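# Pack every block into the chest and close it

## Task

Place all of the blocks inside the chest, with no other object in it, and close the lid. At the end the chest must stand upright on the bench, and no part of the tray may be inside the chest or above it. Anything that stays in place only because the robot is holding it does not count. Finish by releasing everything and moving the grippers away.

## Robot and tools

Robot: two arms, left_arm and right_arm, each ending in a two-finger gripper. Each arm has six joints (waist, shoulder, elbow, wrist pitch, wrist yaw, wrist roll) plus the gripper. Mounting plates and the metal frame behind the arms are fixed obstacles; a 'too close' message counts a plate and its side of the frame as part of that arm. The arms must not collide or push on each other hard.

Frames. Result poses are given in one scene frame: origin on the table surface midway between the arms, +x out over the table, +z up, and left_arm sits toward +y. The words left and right are arm names only, not image sides. Commands, by contrast, are offsets expressed in each gripper's own axes: its fingers point along its +z, and they close and open along its y. end_effector_position is the point between the finger pads, roughly 1 cm short of the tips. Reported hand positions can be slightly wrong, more so when an arm reaches far.

The 14-number row. Every moving command uses one flat list of 14 numbers for both arms together, each in [-1, 1]: left_arm dx, dy, dz, rx, ry, rz, opening, then right_arm in the same order. All 14 must be given even if one arm is idle. dx..rz are an offset, not a pose: 1.0 equals 0.6 m or 180 degrees, and rx, ry, rz form a single rotation vector. The offset is counted from that gripper's pose in the most recent result that showed it (before any such result, or for later calls in the same reply, from where the robot is when the command begins). Opening is absolute: +1 fully open (0.094 m), -1 closed.

execute_actions takes actions, a list with at most one item, and optional pictures (boolean). An empty list only reports the state. An item with rows (1 to 15 rows of 14 numbers) and steps (up to 15, default 15, each 1/30 s) applies one row per step, repeating the final row if rows run out; every row is measured from the same base pose, not chained. An item with only steps (up to 300) is a wait, counted from the previous result. A refused call sends nothing.

move takes target (one 14-number row as above) and speed (m/s, 0.002 to 0.5, default 0.25; rotation up to twice that in rad/s). Both grippers travel straight toward their targets and arrive together, over 0.5 to 10 s; longer paths are cut off at 10 s. Openings are applied at the start. Paths ignore obstacles and the other arm, and grippers may lag, drift or overshoot the speed, particularly with a nearly straight arm. Faster contact and aiming deeper past a surface both press harder. The result adds a 'move:' line with the ending (done, off_target, moving, held, fault), any limits (paced = the sent pose was clipped; held = a check blocked some steps, after which the arm may jump quickly), and each gripper's distance from its target. If only one arm is named, the other finished normally.

wait takes seconds (0 to 10) and lets the scene run with no new command. zoom_image takes camera (cam_high, cam_low, cam_left_wrist, cam_right_wrist; all 504x504) and region [x0, y0, x1, y1] in pixels from the top-left, at most 504 by 504. finished_scene takes scene, the number of the current scene; it is final and the result says whether the goal was met.

Controller behaviour. Each step the commanded pose is limited to 70 mm and 16 degrees from the measured one, then reached by damped inverse kinematics, favouring position over orientation. Far targets may need several actions; after an action an arm continues only to its last clipped pose, so read the result and send the remainder. Arms usually finish a centimetre or more too low, and all-zero offsets pull an arm back to its base pose and can let it sag; to hold an arm still, send the correction to its desired pose in the first call of a reply and zeros afterwards, raising the aim if it still droops. The simulation keeps running while you think and write. 'Hand target' lines show where each controller is heading. 'pose unreachable' and HELD mark steps the clearance check altered or blocked. Joint limits (rad): waist -2.618 to 3.054, shoulder and elbow 0 to 3.142, wrist pitch and yaw -1.571 to 1.571, wrist roll -2.094 to 2.094.

Gripping. grip_measured shows finger opening on the command scale (the last Joint positions value is metres), with an error up to about 1 mm per gripper. To hold something, command roughly 0.03 below grip_measured for a firm grasp, less for a gentle one. Pad force tops out near 50 to 62 N and is weaker on parts under about 2 mm thick. Objects you hold may be briefly tugged, and loose ones nudged.

Cautions. Nothing may leave the table. Avoid drops, slips, slamming the lid, and hard pushes. An arm stopped by an object keeps pressing until given a new command. Holding loads heats motors: MOTOR HOT appears at 75 °C, 90 °C pauses that arm for 10 s, and 100 °C makes it go limp and fall; these show as OVER-TEMPERATURE FAULT lines. Joint torque readings are offset, scaled and noisy. Smooth, economical motion is preferred.

Each tool is called after "Request:" as name(argument=value, ...), one argument or row to a line, values as JSON.

## Session

Request:
execute_actions(
  actions=[],
)

Scene clock: 0.00 s of 5550.00 s.
left_arm: end_effector_position=(+0.2082, +0.5201, +0.2357) grip_measured=+1.000 end_effector_quat_wxyz=(-0.066, -0.539, +0.840, -0.013) | right_arm: end_effector_position=(+0.2250, +0.1956, +0.3121) grip_measured=+1.000 end_effector_quat_wxyz=(-0.277, +0.510, -0.464, -0.669)
Joint positions: left_arm=[ 1.251  1.503  1.468 -1.416  0.372 -0.016  0.094] | right_arm=[ 0.972  2.029  1.489  0.293 -0.822 -0.273  0.094]
Joint velocities: left_arm=[-0.012  0.012 -0.002  0.037  0.037 -0.007  0.   ] | right_arm=[ 0.007 -0.007 -0.022 -0.007  0.007 -0.007  0.   ]
Joint torques (N m, as the arm reports them, + toward a larger angle): no reading
Hand target (left_arm): +0.210, +0.523, +0.240; -0.057, -0.538, +0.841, -0.007
Hand target (right_arm): +0.223, +0.196, +0.328; +0.288, -0.511, +0.447, +0.675

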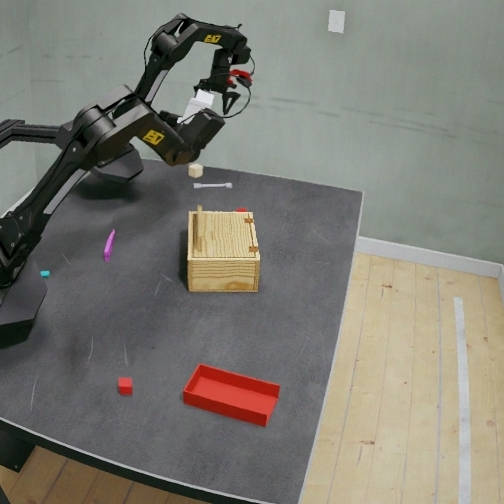

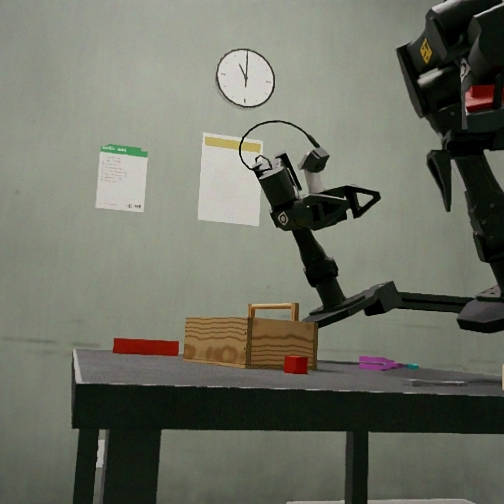

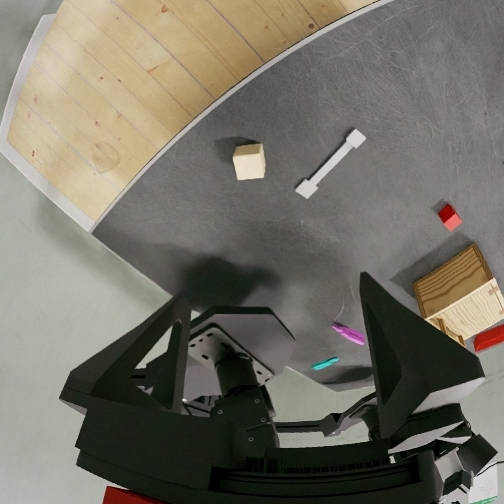

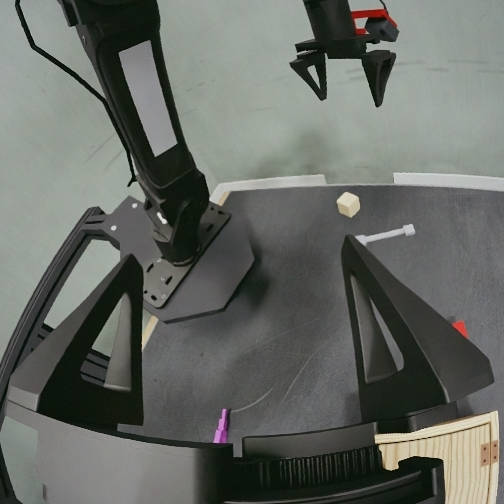

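Request:
move(
  target=[-0.1,0,0.15,0,0,0,1, 0.114,0.067,-0.318,0.197,0.476,0.023,1],
)

Scene clock: 20.87 s of 5550.00 s.
left_arm: end_effector_position=(+0.2266, +0.5652, +0.1441) grip_measured=+1.000 end_effector_quat_wxyz=(-0.064, -0.537, +0.841, -0.018) | right_arm: end_effector_position=(+0.2552, -0.0068, +0.2426) grip_measured=+1.000 end_effector_quat_wxyz=(-0.005, -0.712, +0.702, -0.005)
Joint positions: left_arm=[ 1.158  1.744  1.437 -1.11   0.37  -0.108  0.094] | right_arm=[ 1.161  1.991  1.98  -1.467  0.477 -0.267  0.094]
Joint velocities: left_arm=[-0.012  0.012  0.002  0.022  0.007 -0.066  0.   ] | right_arm=[-0.027 -0.002 -0.012 -0.066 -0.037  0.007  0.   ]
Joint torques (N m, as the arm reports them, + toward a larger angle): left_arm=[ 3.03 -7.45  4.51  0.3  -0.09 -0.14] | right_arm=[ 5.93 -8.82  7.81  0.27  0.11  0.07]
Hand target (left_arm): +0.224, +0.567, +0.140; -0.066, -0.539, +0.840, -0.012
Hand target (right_arm): +0.253, -0.001, +0.252; -0.007, +0.712, -0.702, +0.001
Off the commanded pose (left_arm): 0.006 m, 1 deg.
Off the commanded pose (right_arm): 0.013 m, 1 deg.
After step 90, 13.97 s passed at rest.
move: off_target (right_arm)

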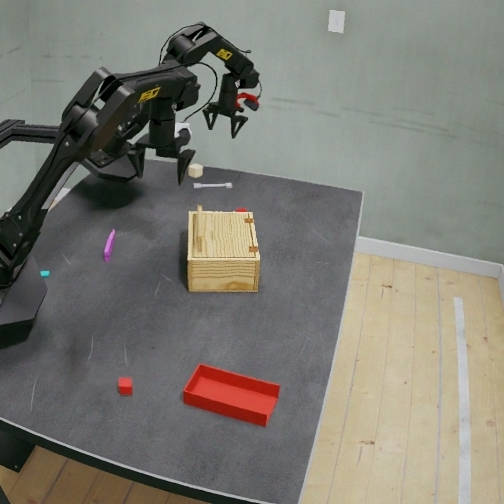

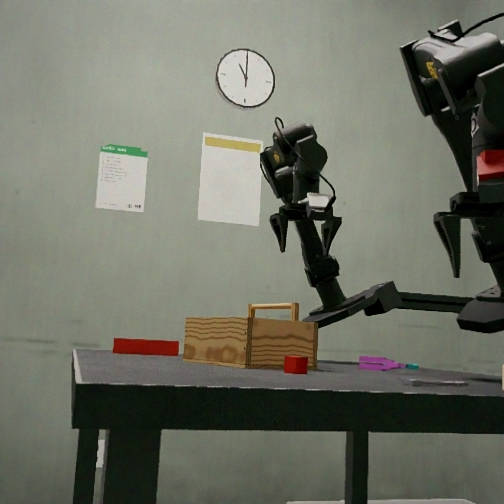

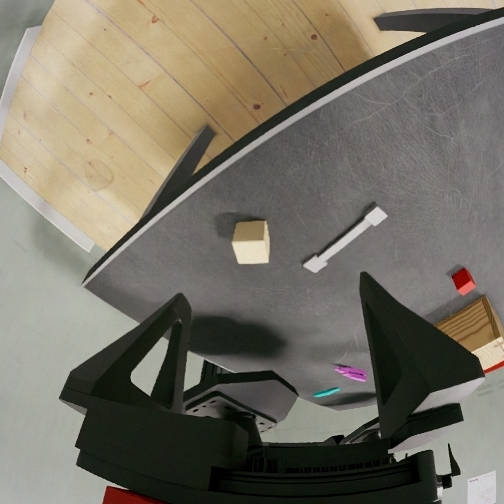

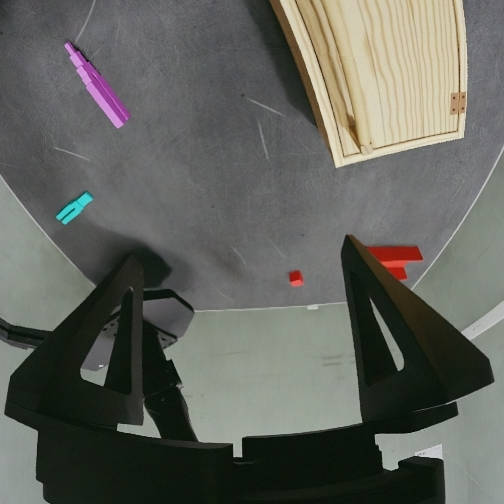

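Request:
move(
  target=[-0.05,0.01,0.15,0,0,0,1, -0.25,-0.117,0.03,0,0,0,1],
)

Scene clock: 27.03 s of 5550.00 s.
left_arm: end_effector_position=(+0.2289, +0.5852, +0.0538) grip_measured=+1.000 end_effector_quat_wxyz=(-0.065, -0.534, +0.843, -0.024) | right_arm: end_effector_position=(+0.3153, +0.1344, +0.2084) grip_measured=+1.000 end_effector_quat_wxyz=(+0.125, -0.706, +0.696, +0.040)
Joint positions: left_arm=[ 1.094  1.964  1.403 -0.84   0.37  -0.166  0.094] | right_arm=[ 1.1    2.555  2.845 -1.425  0.485 -0.48   0.094]
Joint velocities: left_arm=[-0.002  0.007  0.017 -0.022 -0.022 -0.022  0.   ] | right_arm=[-0.022 -0.007  0.002 -0.022 -0.007 -0.066  0.   ]
Joint torques (N m, as the arm reports them, + toward a larger angle): left_arm=[ 3.42 -8.71  3.71  0.36 -0.11 -0.13] | right_arm=[  6.   -12.43   8.05   1.14   0.1   -0.09]
Hand target (left_arm): +0.226, +0.587, +0.052; -0.064, -0.536, +0.841, -0.018
Hand target (right_arm): +0.322, +0.141, +0.220; -0.149, +0.701, -0.696, -0.046
Off the commanded pose (left_arm): 0.004 m, 1 deg.
Off the commanded pose (right_arm): 0.019 m, 16 deg; orientation clipped at the last step of the last action.
elbow stopped short (right arm): the move would have taken joint 3 (elbow) straighter than the controller allows; a more bent joint 3 avoids this.
After step 90, 1.83 s passed at rest.
move: off_target (right_arm); limits=paced

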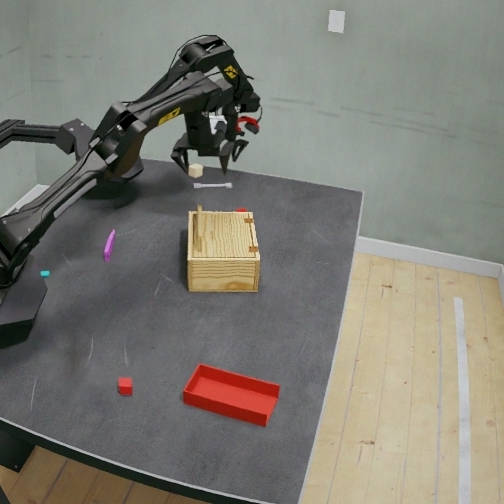

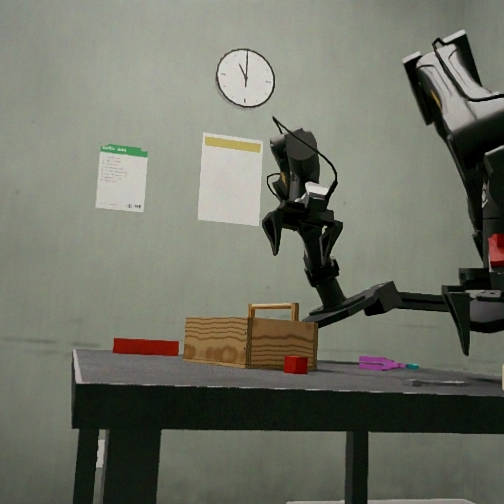

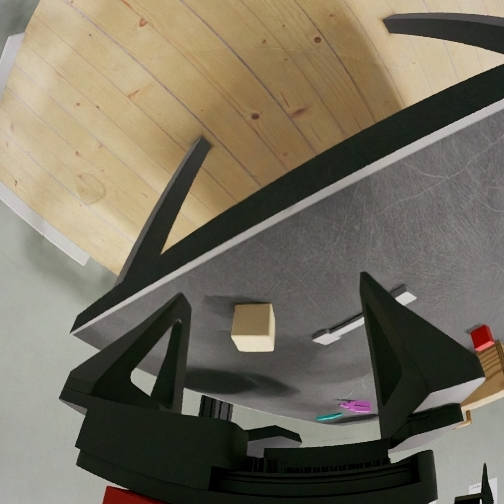

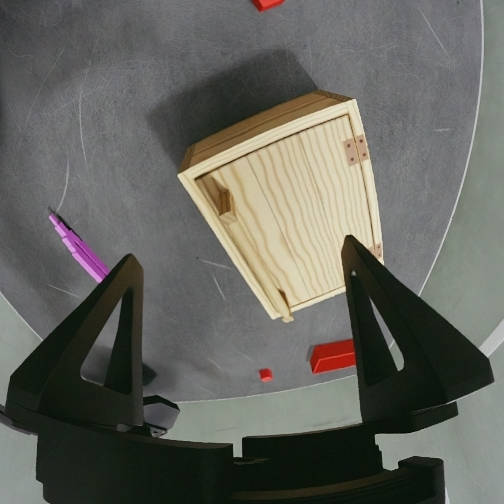

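Request:
move(
  target=[0.525,-0.384,-0.29,0,0,-0.30,1, 0.72,0.11,0,-0.038,0.074,0.004,1],
)

Scene clock: 42.50 s of 5550.00 s.
left_arm: end_effector_position=(+0.3159, +0.2289, +0.2503) grip_measured=+1.000 end_effector_quat_wxyz=(+0.120, +0.810, -0.574, +0.014) | right_arm: end_effector_position=(+0.2623, -0.2890, +0.0989) grip_measured=+1.000 end_effector_quat_wxyz=(-0.019, -0.710, +0.704, -0.002)
Joint positions: left_arm=[-0.066  1.316  1.511 -1.376  0.105 -2.07   0.094] | right_arm=[ 0.315  1.166  0.654 -0.665  0.248 -1.133  0.094]
Joint velocities: left_arm=[ 0.002 -0.022 -0.002  0.037 -0.007 -0.022  0.   ] | right_arm=[-0.032 -0.027 -0.002 -0.051 -0.022  0.007  0.   ]
Joint torques (N m, as the arm reports them, + toward a larger angle): left_arm=[-0.71 -6.27  8.25  0.09  0.13 -0.14] | right_arm=[-0.04 -6.46  3.89  0.51 -0.21 -0.09]
Hand target (left_arm): +0.319, +0.228, +0.258; +0.120, +0.812, -0.571, +0.018
Hand target (right_arm): +0.264, -0.288, +0.101; +0.005, +0.709, -0.705, -0.001
Off the commanded pose (left_arm): 0.014 m, 11 deg.
Off the commanded pose (right_arm): 0.004 m, 2 deg.
joint sent to its limit (left arm) — the command would take joint 6 (wrist roll) past its lower limit, so that joint was sent only as far as its limit.
After step 90, 9.83 s passed at rest.
move: off_target (left_arm)

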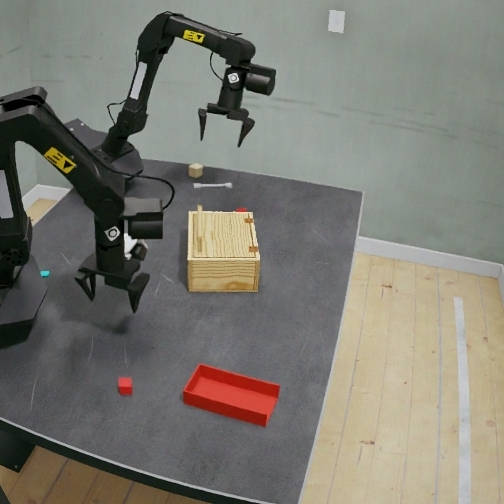

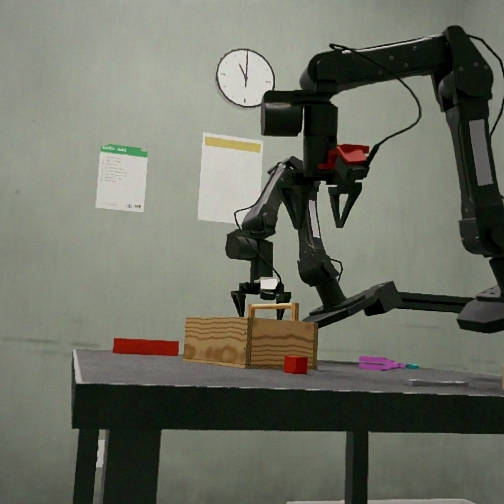

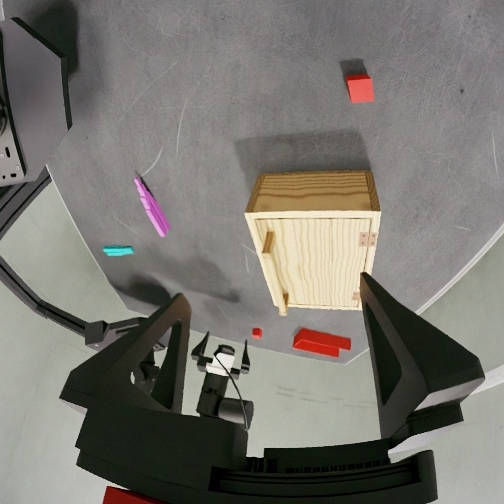

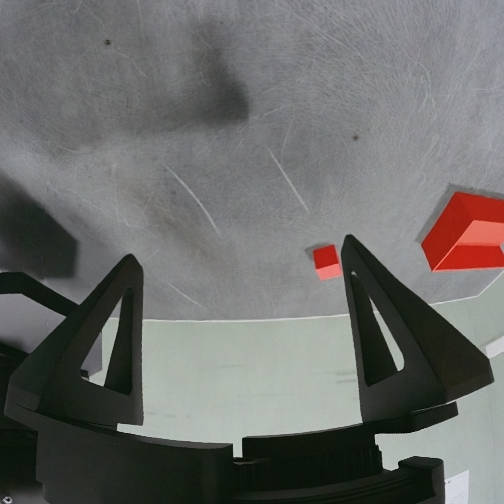

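Request:
move(
  target=[0,0,0.06,0,0,0.97,1, -0.02,-0.1,0.08,0,0,0,1],
)

Scene clock: 55.27 s of 5550.00 s.
left_arm: end_effector_position=(+0.3151, +0.2257, +0.2201) grip_measured=+1.000 end_effector_quat_wxyz=(+0.010, +0.525, +0.843, -0.116) | right_arm: end_effector_position=(+0.3086, -0.2817, +0.0472) grip_measured=+1.000 end_effector_quat_wxyz=(-0.035, -0.711, +0.703, -0.002)
Joint positions: left_arm=[-0.07   1.316  1.391 -1.245  0.097  0.949  0.094] | right_arm=[ 0.225  1.493  0.798 -0.49   0.227 -1.215  0.094]
Joint velocities: left_arm=[ 0.007 -0.017  0.012 -0.037 -0.022  0.066  0.   ] | right_arm=[-0.002  0.002  0.002  0.037 -0.037  0.007  0.   ]
Joint torques (N m, as the arm reports them, + toward a larger angle): left_arm=[-1.39 -6.4   4.57  0.41  0.16  0.07] | right_arm=[ 0.27 -6.04  6.07  0.47 -0.18 -0.09]
Hand target (left_arm): +0.312, +0.221, +0.216; +0.008, +0.535, +0.836, -0.121
Hand target (right_arm): +0.320, -0.278, +0.048; +0.020, +0.710, -0.704, +0.001
Off the commanded pose (left_arm): 0.007 m, 2 deg.
Off the commanded pose (right_arm): 0.013 m, 2 deg.
After step 90, 3.10 s passed at rest.
move: off_target (right_arm)

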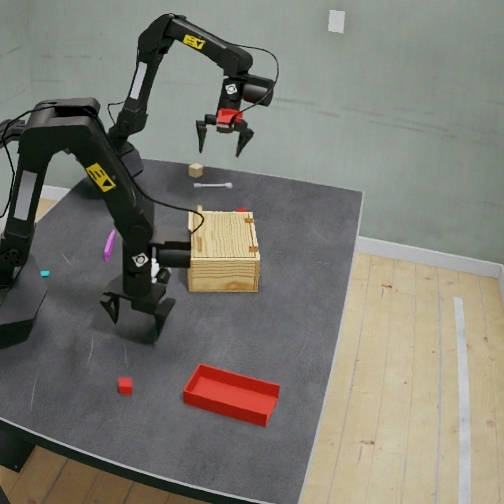

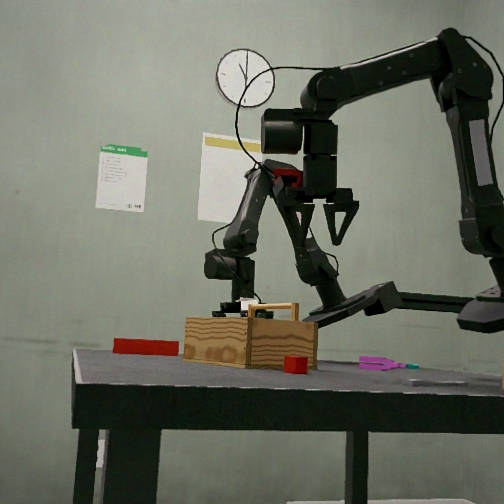

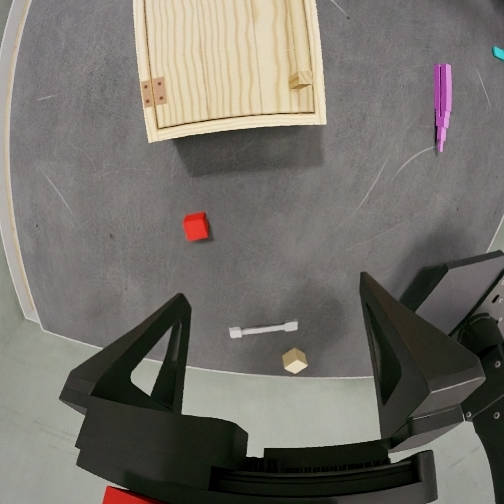

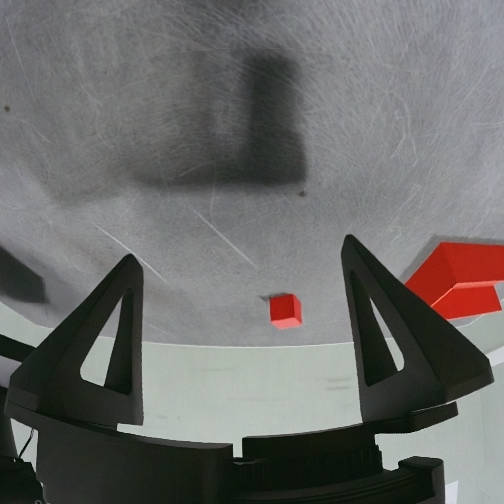

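Request:
move(
  target=[-0.2,-0.03,0,-0.062,0.039,0,1, 0.12,-0.025,0,0,0,0,1],
)

Scene clock: 63.83 s of 5550.00 s.
left_arm: end_effector_position=(+0.3507, +0.1162, +0.2330) grip_measured=+1.000 end_effector_quat_wxyz=(-0.001, +0.533, +0.846, +0.000) | right_arm: end_effector_position=(+0.3221, -0.3548, +0.0441) grip_measured=+1.000 end_effector_quat_wxyz=(-0.047, -0.710, +0.703, -0.001)
Joint positions: left_arm=[-0.577  1.622  1.745 -1.337 -0.334  0.484  0.094] | right_arm=[-0.063  1.468  0.798 -0.49   0.126 -1.478  0.094]
Joint velocities: left_arm=[ 0.012  0.007 -0.012  0.037 -0.037  0.037  0.   ] | right_arm=[ 0.002 -0.002 -0.002 -0.007 -0.066  0.066  0.   ]
Joint torques (N m, as the arm reports them, + toward a larger angle): left_arm=[-2.65 -7.7   8.03  0.28 -0.05 -0.16] | right_arm=[-0.37 -8.85  3.5   0.28 -0.18 -0.07]
Hand target (left_arm): +0.356, +0.114, +0.241; +0.009, +0.529, +0.848, +0.002
Hand target (right_arm): +0.324, -0.355, +0.049; +0.036, +0.711, -0.703, +0.001
Off the commanded pose (left_arm): 0.008 m, 1 deg.
Off the commanded pose (right_arm): 0.007 m, 1 deg.
After step 90, 4.30 s passed at rest.
move: done

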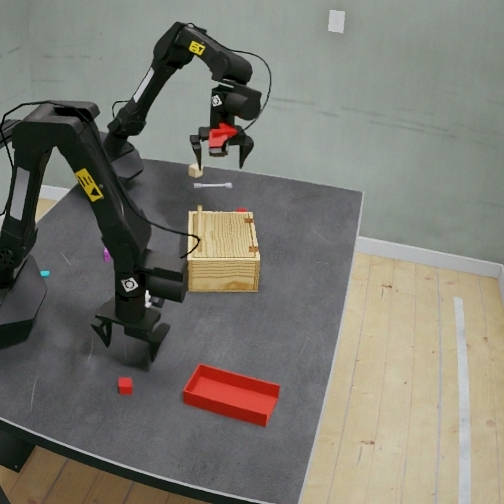

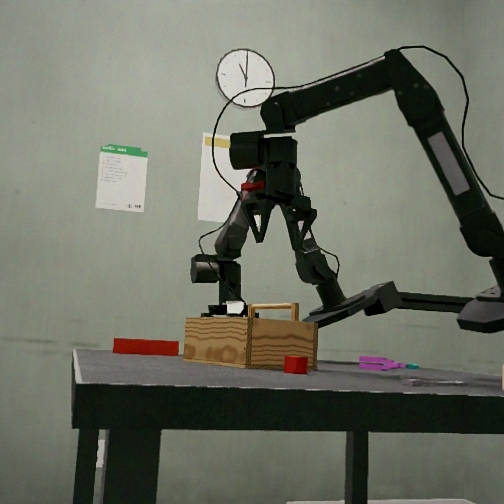

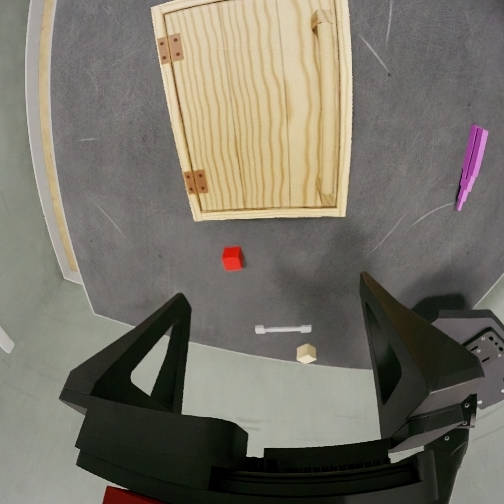

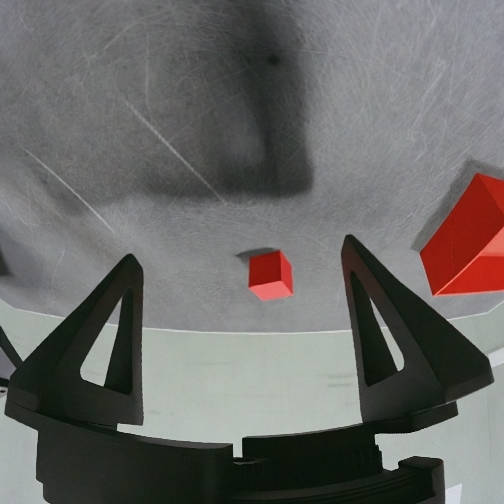

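Request:
move(
  target=[-0.25,-0.1,0,0,0,0,1, 0.08,-0.01,0,0,0,0,1],
)

Scene clock: 68.70 s of 5550.00 s.
left_arm: end_effector_position=(+0.3617, -0.0438, +0.2219) grip_measured=+1.000 end_effector_quat_wxyz=(+0.022, +0.539, +0.842, -0.007) | right_arm: end_effector_position=(+0.3201, -0.4024, +0.0434) grip_measured=+1.000 end_effector_quat_wxyz=(-0.057, -0.709, +0.703, +0.000)
Joint positions: left_arm=[-0.844  2.212  2.513 -1.562 -0.418  0.247  0.094] | right_arm=[-0.245  1.468  0.798 -0.49   0.065 -1.642  0.094]
Joint velocities: left_arm=[-0.012 -0.007 -0.022 -0.066 -0.007  0.037  0.   ] | right_arm=[ 0.012 -0.002 -0.007  0.007  0.037 -0.022  0.   ]
Joint torques (N m, as the arm reports them, + toward a larger angle): left_arm=[ -5.   -11.04   7.64   0.38  -0.06  -0.12] | right_arm=[-0.96 -6.75  5.89  0.2  -0.14 -0.08]
Hand target (left_arm): +0.366, -0.044, +0.234; +0.037, +0.533, +0.845, -0.009
Hand target (right_arm): +0.328, -0.403, +0.046; +0.048, +0.710, -0.703, +0.000
Off the commanded pose (left_arm): 0.011 m, 3 deg.
Off the commanded pose (right_arm): 0.009 m, 1 deg.
joint sent to its limit (left arm) — the command would take joint 4 (wrist pitch) past its lower limit, so that joint was sent only as far as its limit.
After step 90, 0.60 s passed at rest.
move: off_target (left_arm)

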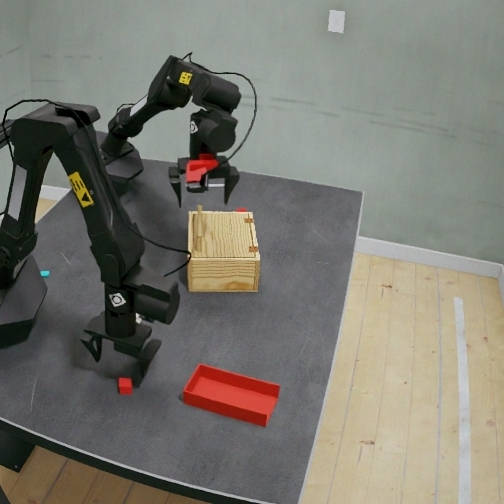

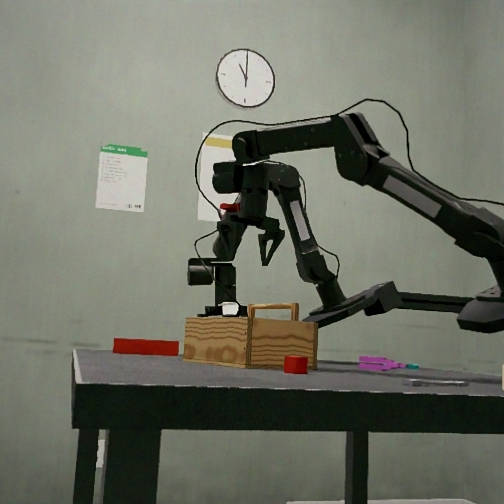

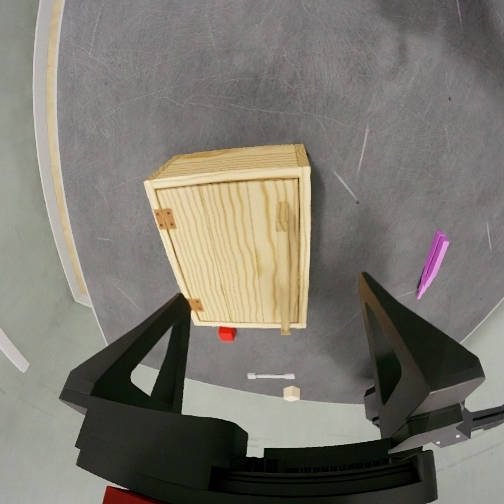

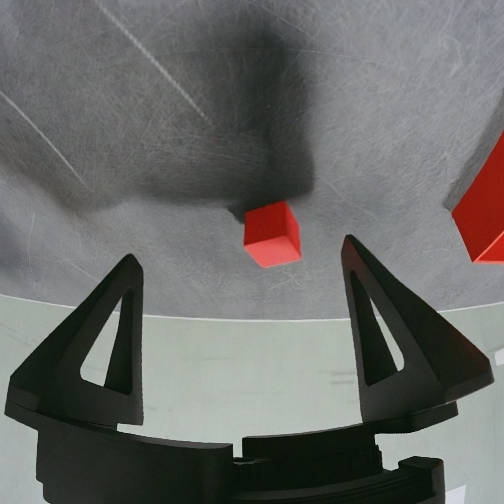

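Request:
move(
  target=[0.13,-0.02,0.08,0,0,0,1, 0,-0.02,0.045,0,0,0,1],
)

Request:
move(
  target=[0,0,0,0,0,0,1, 0,0,0,0,0,0,-1],
)

Scene clock: 75.43 s of 5550.00 s.
left_arm: end_effector_position=(+0.3191, +0.0224, +0.1647) grip_measured=+1.000 end_effector_quat_wxyz=(+0.014, +0.538, +0.843, +0.005) | right_arm: end_effector_position=(+0.3167, -0.4026, +0.0144) grip_measured=+1.000 end_effector_quat_wxyz=(-0.066, -0.709, +0.702, +0.011)
Joint positions: left_arm=[-0.769  1.818  1.647 -1.084 -0.411  0.311  0.094] | right_arm=[-0.245  1.585  0.798 -0.402  0.065 -1.643  0.094]
Joint velocities: left_arm=[-0.017 -0.002 -0.007  0.037 -0.081 -0.007  0.   ] | right_arm=[-0.002 -0.032 -0.007 -0.066 -0.022 -0.022  0.   ]
Joint torques (N m, as the arm reports them, + toward a larger angle): left_arm=[-3.64 -9.94  4.23  0.58  0.13  0.07] | right_arm=[-0.29 -6.77  5.61  0.32  0.06  0.  ]
Hand target (left_arm): +0.317, +0.020, +0.169; +0.022, +0.539, +0.842, -0.007
Hand target (right_arm): +0.330, -0.404, +0.016; +0.057, +0.709, -0.703, -0.000
Off the commanded pose (left_arm): 0.006 m, 2 deg.
Off the commanded pose (right_arm): 0.013 m, 2 deg.
After step 90, 2.53 s passed at rest.
move: off_target (right_arm)

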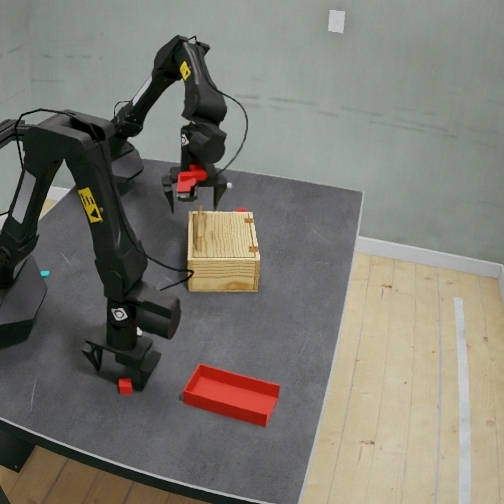

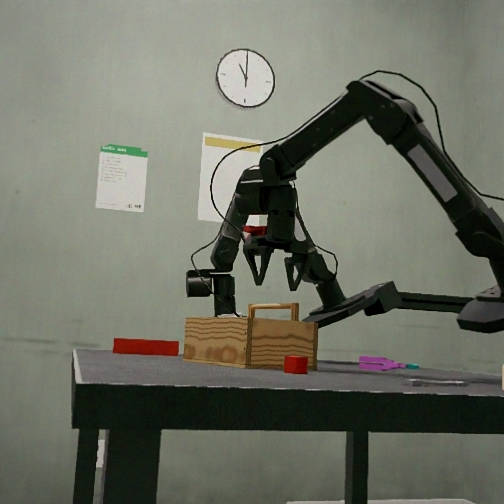

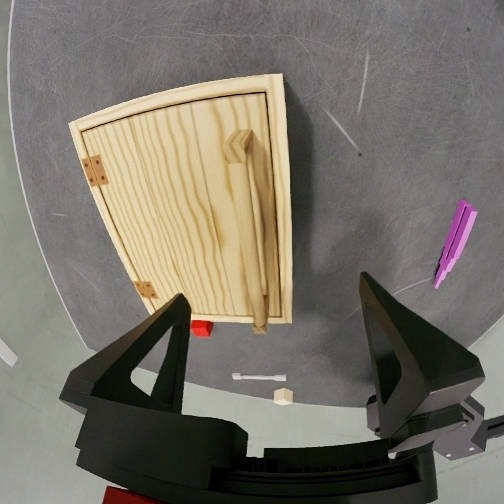

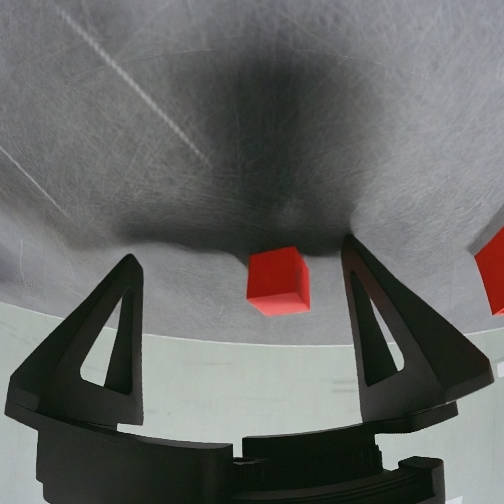

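Scene clock: 75.93 s of 5550.00 s.
left_arm: end_effector_position=(+0.3191, +0.0224, +0.1647) grip_measured=+1.000 end_effector_quat_wxyz=(+0.014, +0.538, +0.843, +0.005) | right_arm: end_effector_position=(+0.3167, -0.4026, +0.0144) grip_measured=-0.980 end_effector_quat_wxyz=(-0.066, -0.709, +0.702, +0.011)
Joint positions: left_arm=[-0.769  1.818  1.647 -1.084 -0.411  0.311  0.094] | right_arm=[-0.245  1.585  0.798 -0.402  0.065 -1.643  0.001]
Joint velocities: left_arm=[-0.017 -0.002 -0.002 -0.007 -0.037  0.007  0.   ] | right_arm=[-0.002 -0.007  0.007  0.007 -0.022  0.051 -0.   ]
Joint torques (N m, as the arm reports them, + toward a larger angle): left_arm=[-3.28 -8.69  5.38  0.43 -0.01 -0.07] | right_arm=[-0.16 -7.31  3.34  0.24  0.06  0.01]
Hand target (left_arm): +0.319, +0.022, +0.165; +0.014, +0.538, +0.843, +0.005
Hand target (right_arm): +0.317, -0.403, +0.014; +0.066, +0.709, -0.702, -0.011
Off the commanded pose (left_arm): 0.000 m, 0 deg.
Off the commanded pose (right_arm): 0.000 m, 0 deg.
move: done

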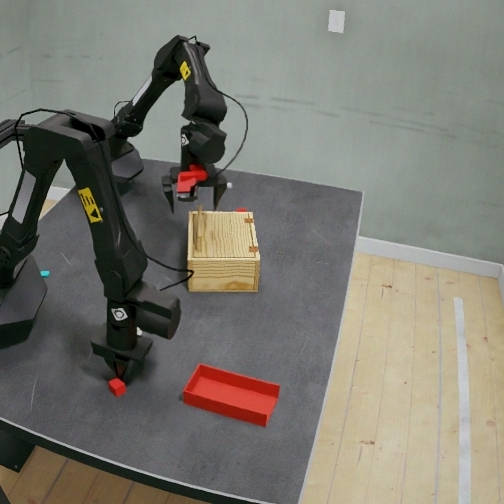

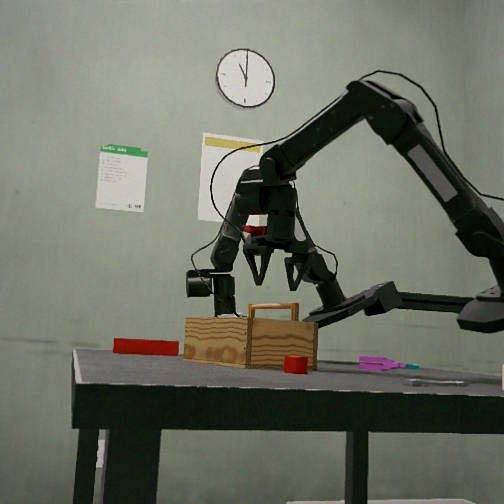

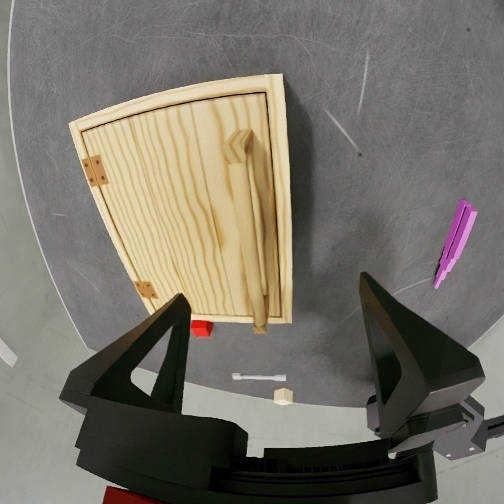

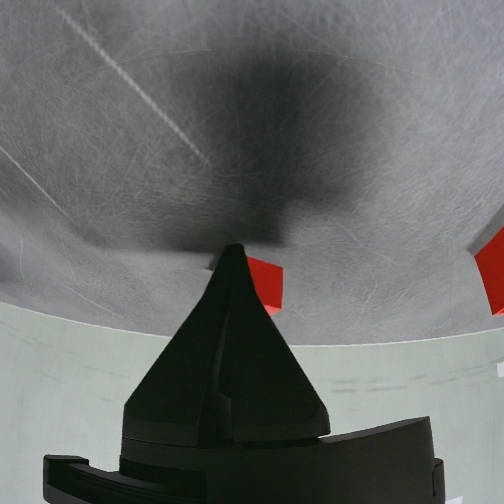

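Request:
move(
  target=[-0.07,0.015,0,0,0,0,1, 0.05,-0.005,-0.06,0,0,0,1],
)

Request:
move(
  target=[0,0,0.08,0,0,0,1, 0,0,0.06,0,0,0,1],
)

Scene clock: 83.73 s of 5550.00 s.
left_arm: end_effector_position=(+0.3420, -0.0067, +0.1587) grip_measured=+1.000 end_effector_quat_wxyz=(+0.005, +0.541, +0.841, +0.007) | right_arm: end_effector_position=(+0.3151, -0.4291, +0.0436) grip_measured=+1.000 end_effector_quat_wxyz=(-0.078, -0.707, +0.702, +0.017)
Joint positions: left_arm=[-0.769  1.994  1.907 -1.187 -0.411  0.311  0.094] | right_arm=[-0.343  1.503  0.842 -0.546  0.041 -1.732  0.094]
Joint velocities: left_arm=[-0.002 -0.012  0.012 -0.051  0.051 -0.066  0.   ] | right_arm=[ 0.012 -0.007 -0.002 -0.095  0.022  0.037  0.   ]
Joint torques (N m, as the arm reports them, + toward a larger angle): left_arm=[-4.32 -9.23  7.6   0.3  -0.05 -0.1 ] | right_arm=[-1.26 -8.74  5.71  0.02 -0.14 -0.09]
Hand target (left_arm): +0.346, -0.011, +0.166; +0.014, +0.538, +0.843, +0.004
Hand target (right_arm): +0.324, -0.431, +0.052; +0.066, +0.709, -0.702, -0.012
Off the commanded pose (left_arm): 0.009 m, 1 deg.
Off the commanded pose (right_arm): 0.012 m, 2 deg.
After step 90, 3.80 s passed at rest.
move: off_target (right_arm)

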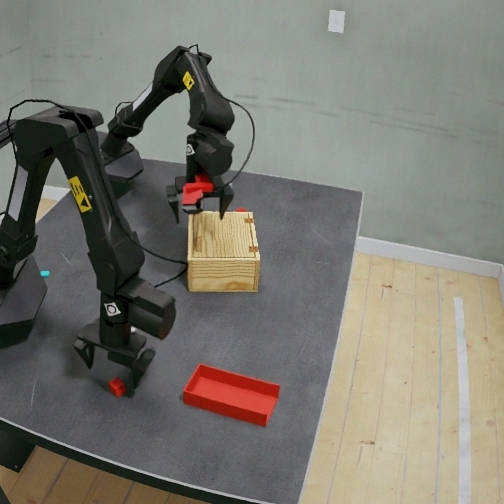

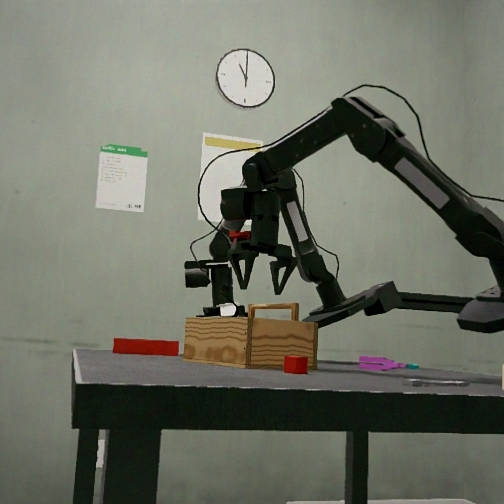

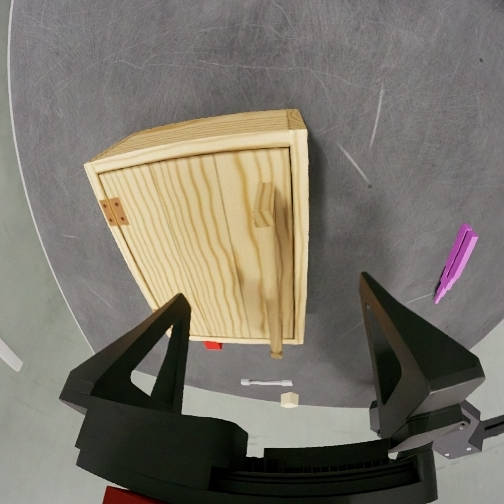

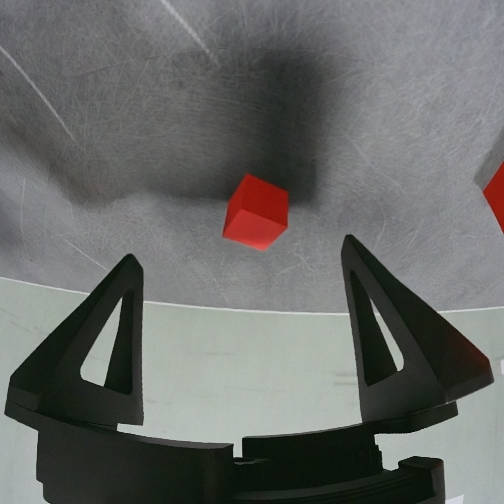

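Scene clock: 84.70 s of 5550.00 s.
left_arm: end_effector_position=(+0.3444, -0.0019, +0.1089) grip_measured=+1.000 end_effector_quat_wxyz=(-0.002, +0.538, +0.843, +0.016) | right_arm: end_effector_position=(+0.3115, -0.4306, +0.0143) grip_measured=+1.000 end_effector_quat_wxyz=(-0.080, -0.707, +0.702, +0.019)
Joint positions: left_arm=[-0.717  2.043  1.807 -1.037 -0.411  0.349  0.094] | right_arm=[-0.343  1.605  0.82  -0.43   0.041 -1.732  0.094]
Joint velocities: left_arm=[ 0.012 -0.017 -0.007 -0.007 -0.037 -0.051  0.   ] | right_arm=[ 0.002 -0.012 -0.012  0.095 -0.022  0.037  0.   ]
Joint torques (N m, as the arm reports them, + toward a larger angle): left_arm=[ -4.25 -10.5    4.56   0.54   0.08   0.06] | right_arm=[-0.65 -6.08  2.14  0.65  0.06 -0.02]
Hand target (left_arm): +0.343, -0.007, +0.111; +0.004, +0.541, +0.841, +0.007
Hand target (right_arm): +0.310, -0.432, +0.008; +0.078, +0.707, -0.702, -0.017
Off the commanded pose (left_arm): 0.005 m, 1 deg.
Off the commanded pose (right_arm): 0.007 m, 0 deg.
move: done

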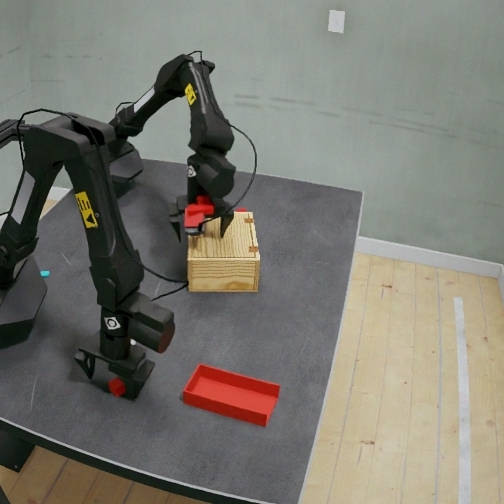

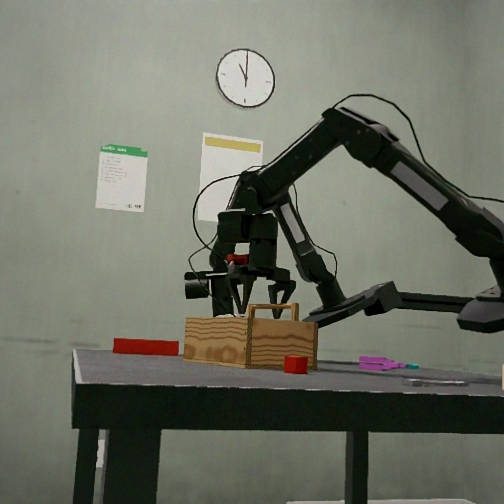

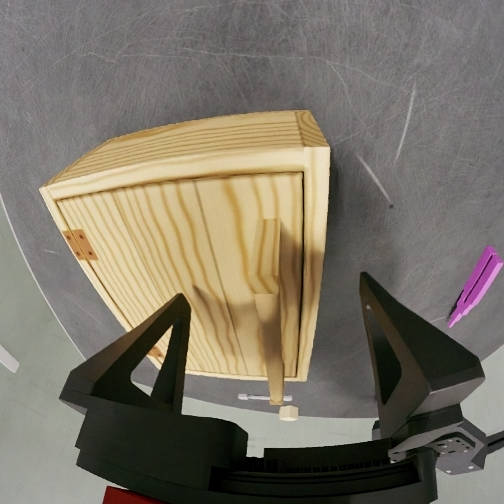

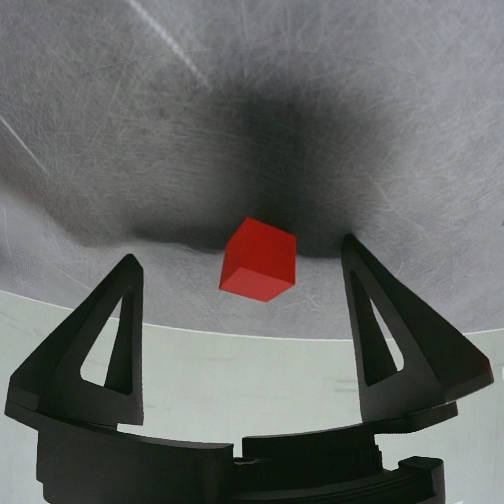

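Request:
move(
  target=[0,0,0,0,0,0,-1, 0,0,0,0,0,0,-1],
)

Scene clock: 87.60 s of 5550.00 s.
left_arm: end_effector_position=(+0.3450, -0.0009, +0.1083) grip_measured=-0.820 end_effector_quat_wxyz=(-0.003, +0.536, +0.844, +0.016) | right_arm: end_effector_position=(+0.3121, -0.4308, +0.0142) grip_measured=-0.429 end_effector_quat_wxyz=(-0.079, -0.707, +0.702, +0.018)
Joint positions: left_arm=[-0.714  2.043  1.807 -1.037 -0.41   0.349  0.008] | right_arm=[-0.343  1.605  0.82  -0.428  0.041 -1.732  0.027]
Joint velocities: left_arm=[-0.007  0.002 -0.002 -0.007  0.007 -0.022  0.   ] | right_arm=[ 0.007  0.002 -0.007 -0.066  0.051  0.022  0.   ]
Joint torques (N m, as the arm reports them, + toward a larger angle): left_arm=[ -4.18 -10.     5.54   0.35  -0.01   0.  ] | right_arm=[-0.42 -7.42  3.31  0.18  0.07  0.  ]
Hand target (left_arm): +0.344, -0.002, +0.109; -0.002, +0.538, +0.843, +0.016
Hand target (right_arm): +0.312, -0.431, +0.014; +0.080, +0.707, -0.702, -0.019
Off the commanded pose (left_arm): 0.001 m, 0 deg.
Off the commanded pose (right_arm): 0.001 m, 0 deg.
move: done

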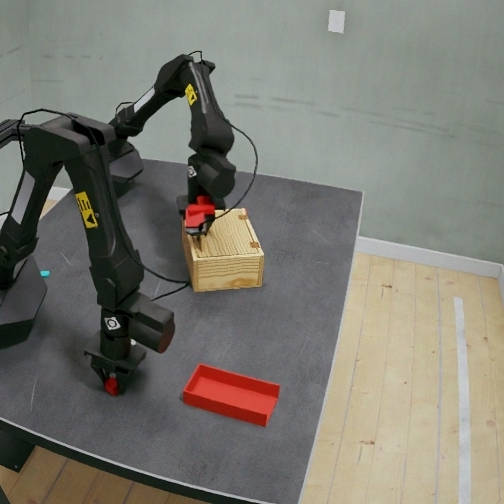

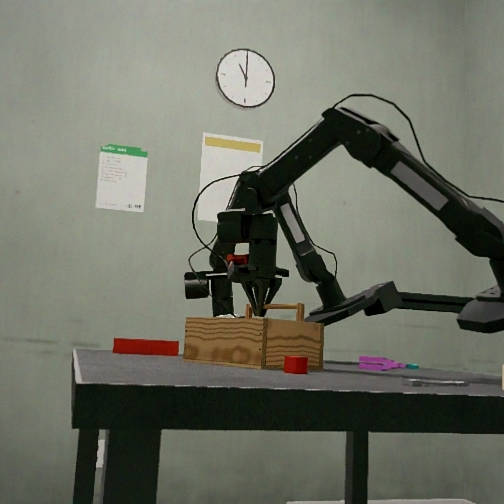

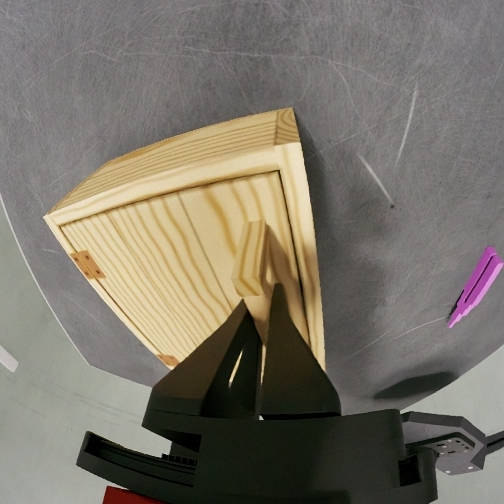

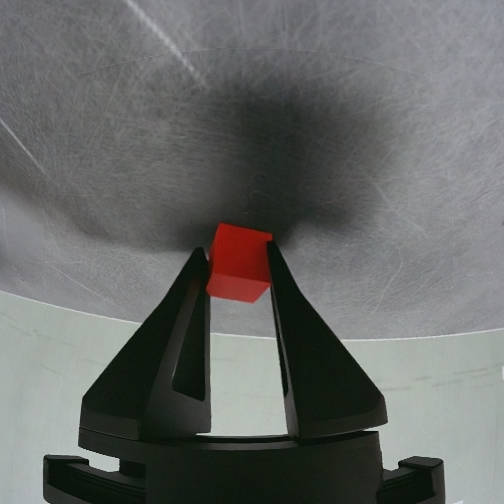

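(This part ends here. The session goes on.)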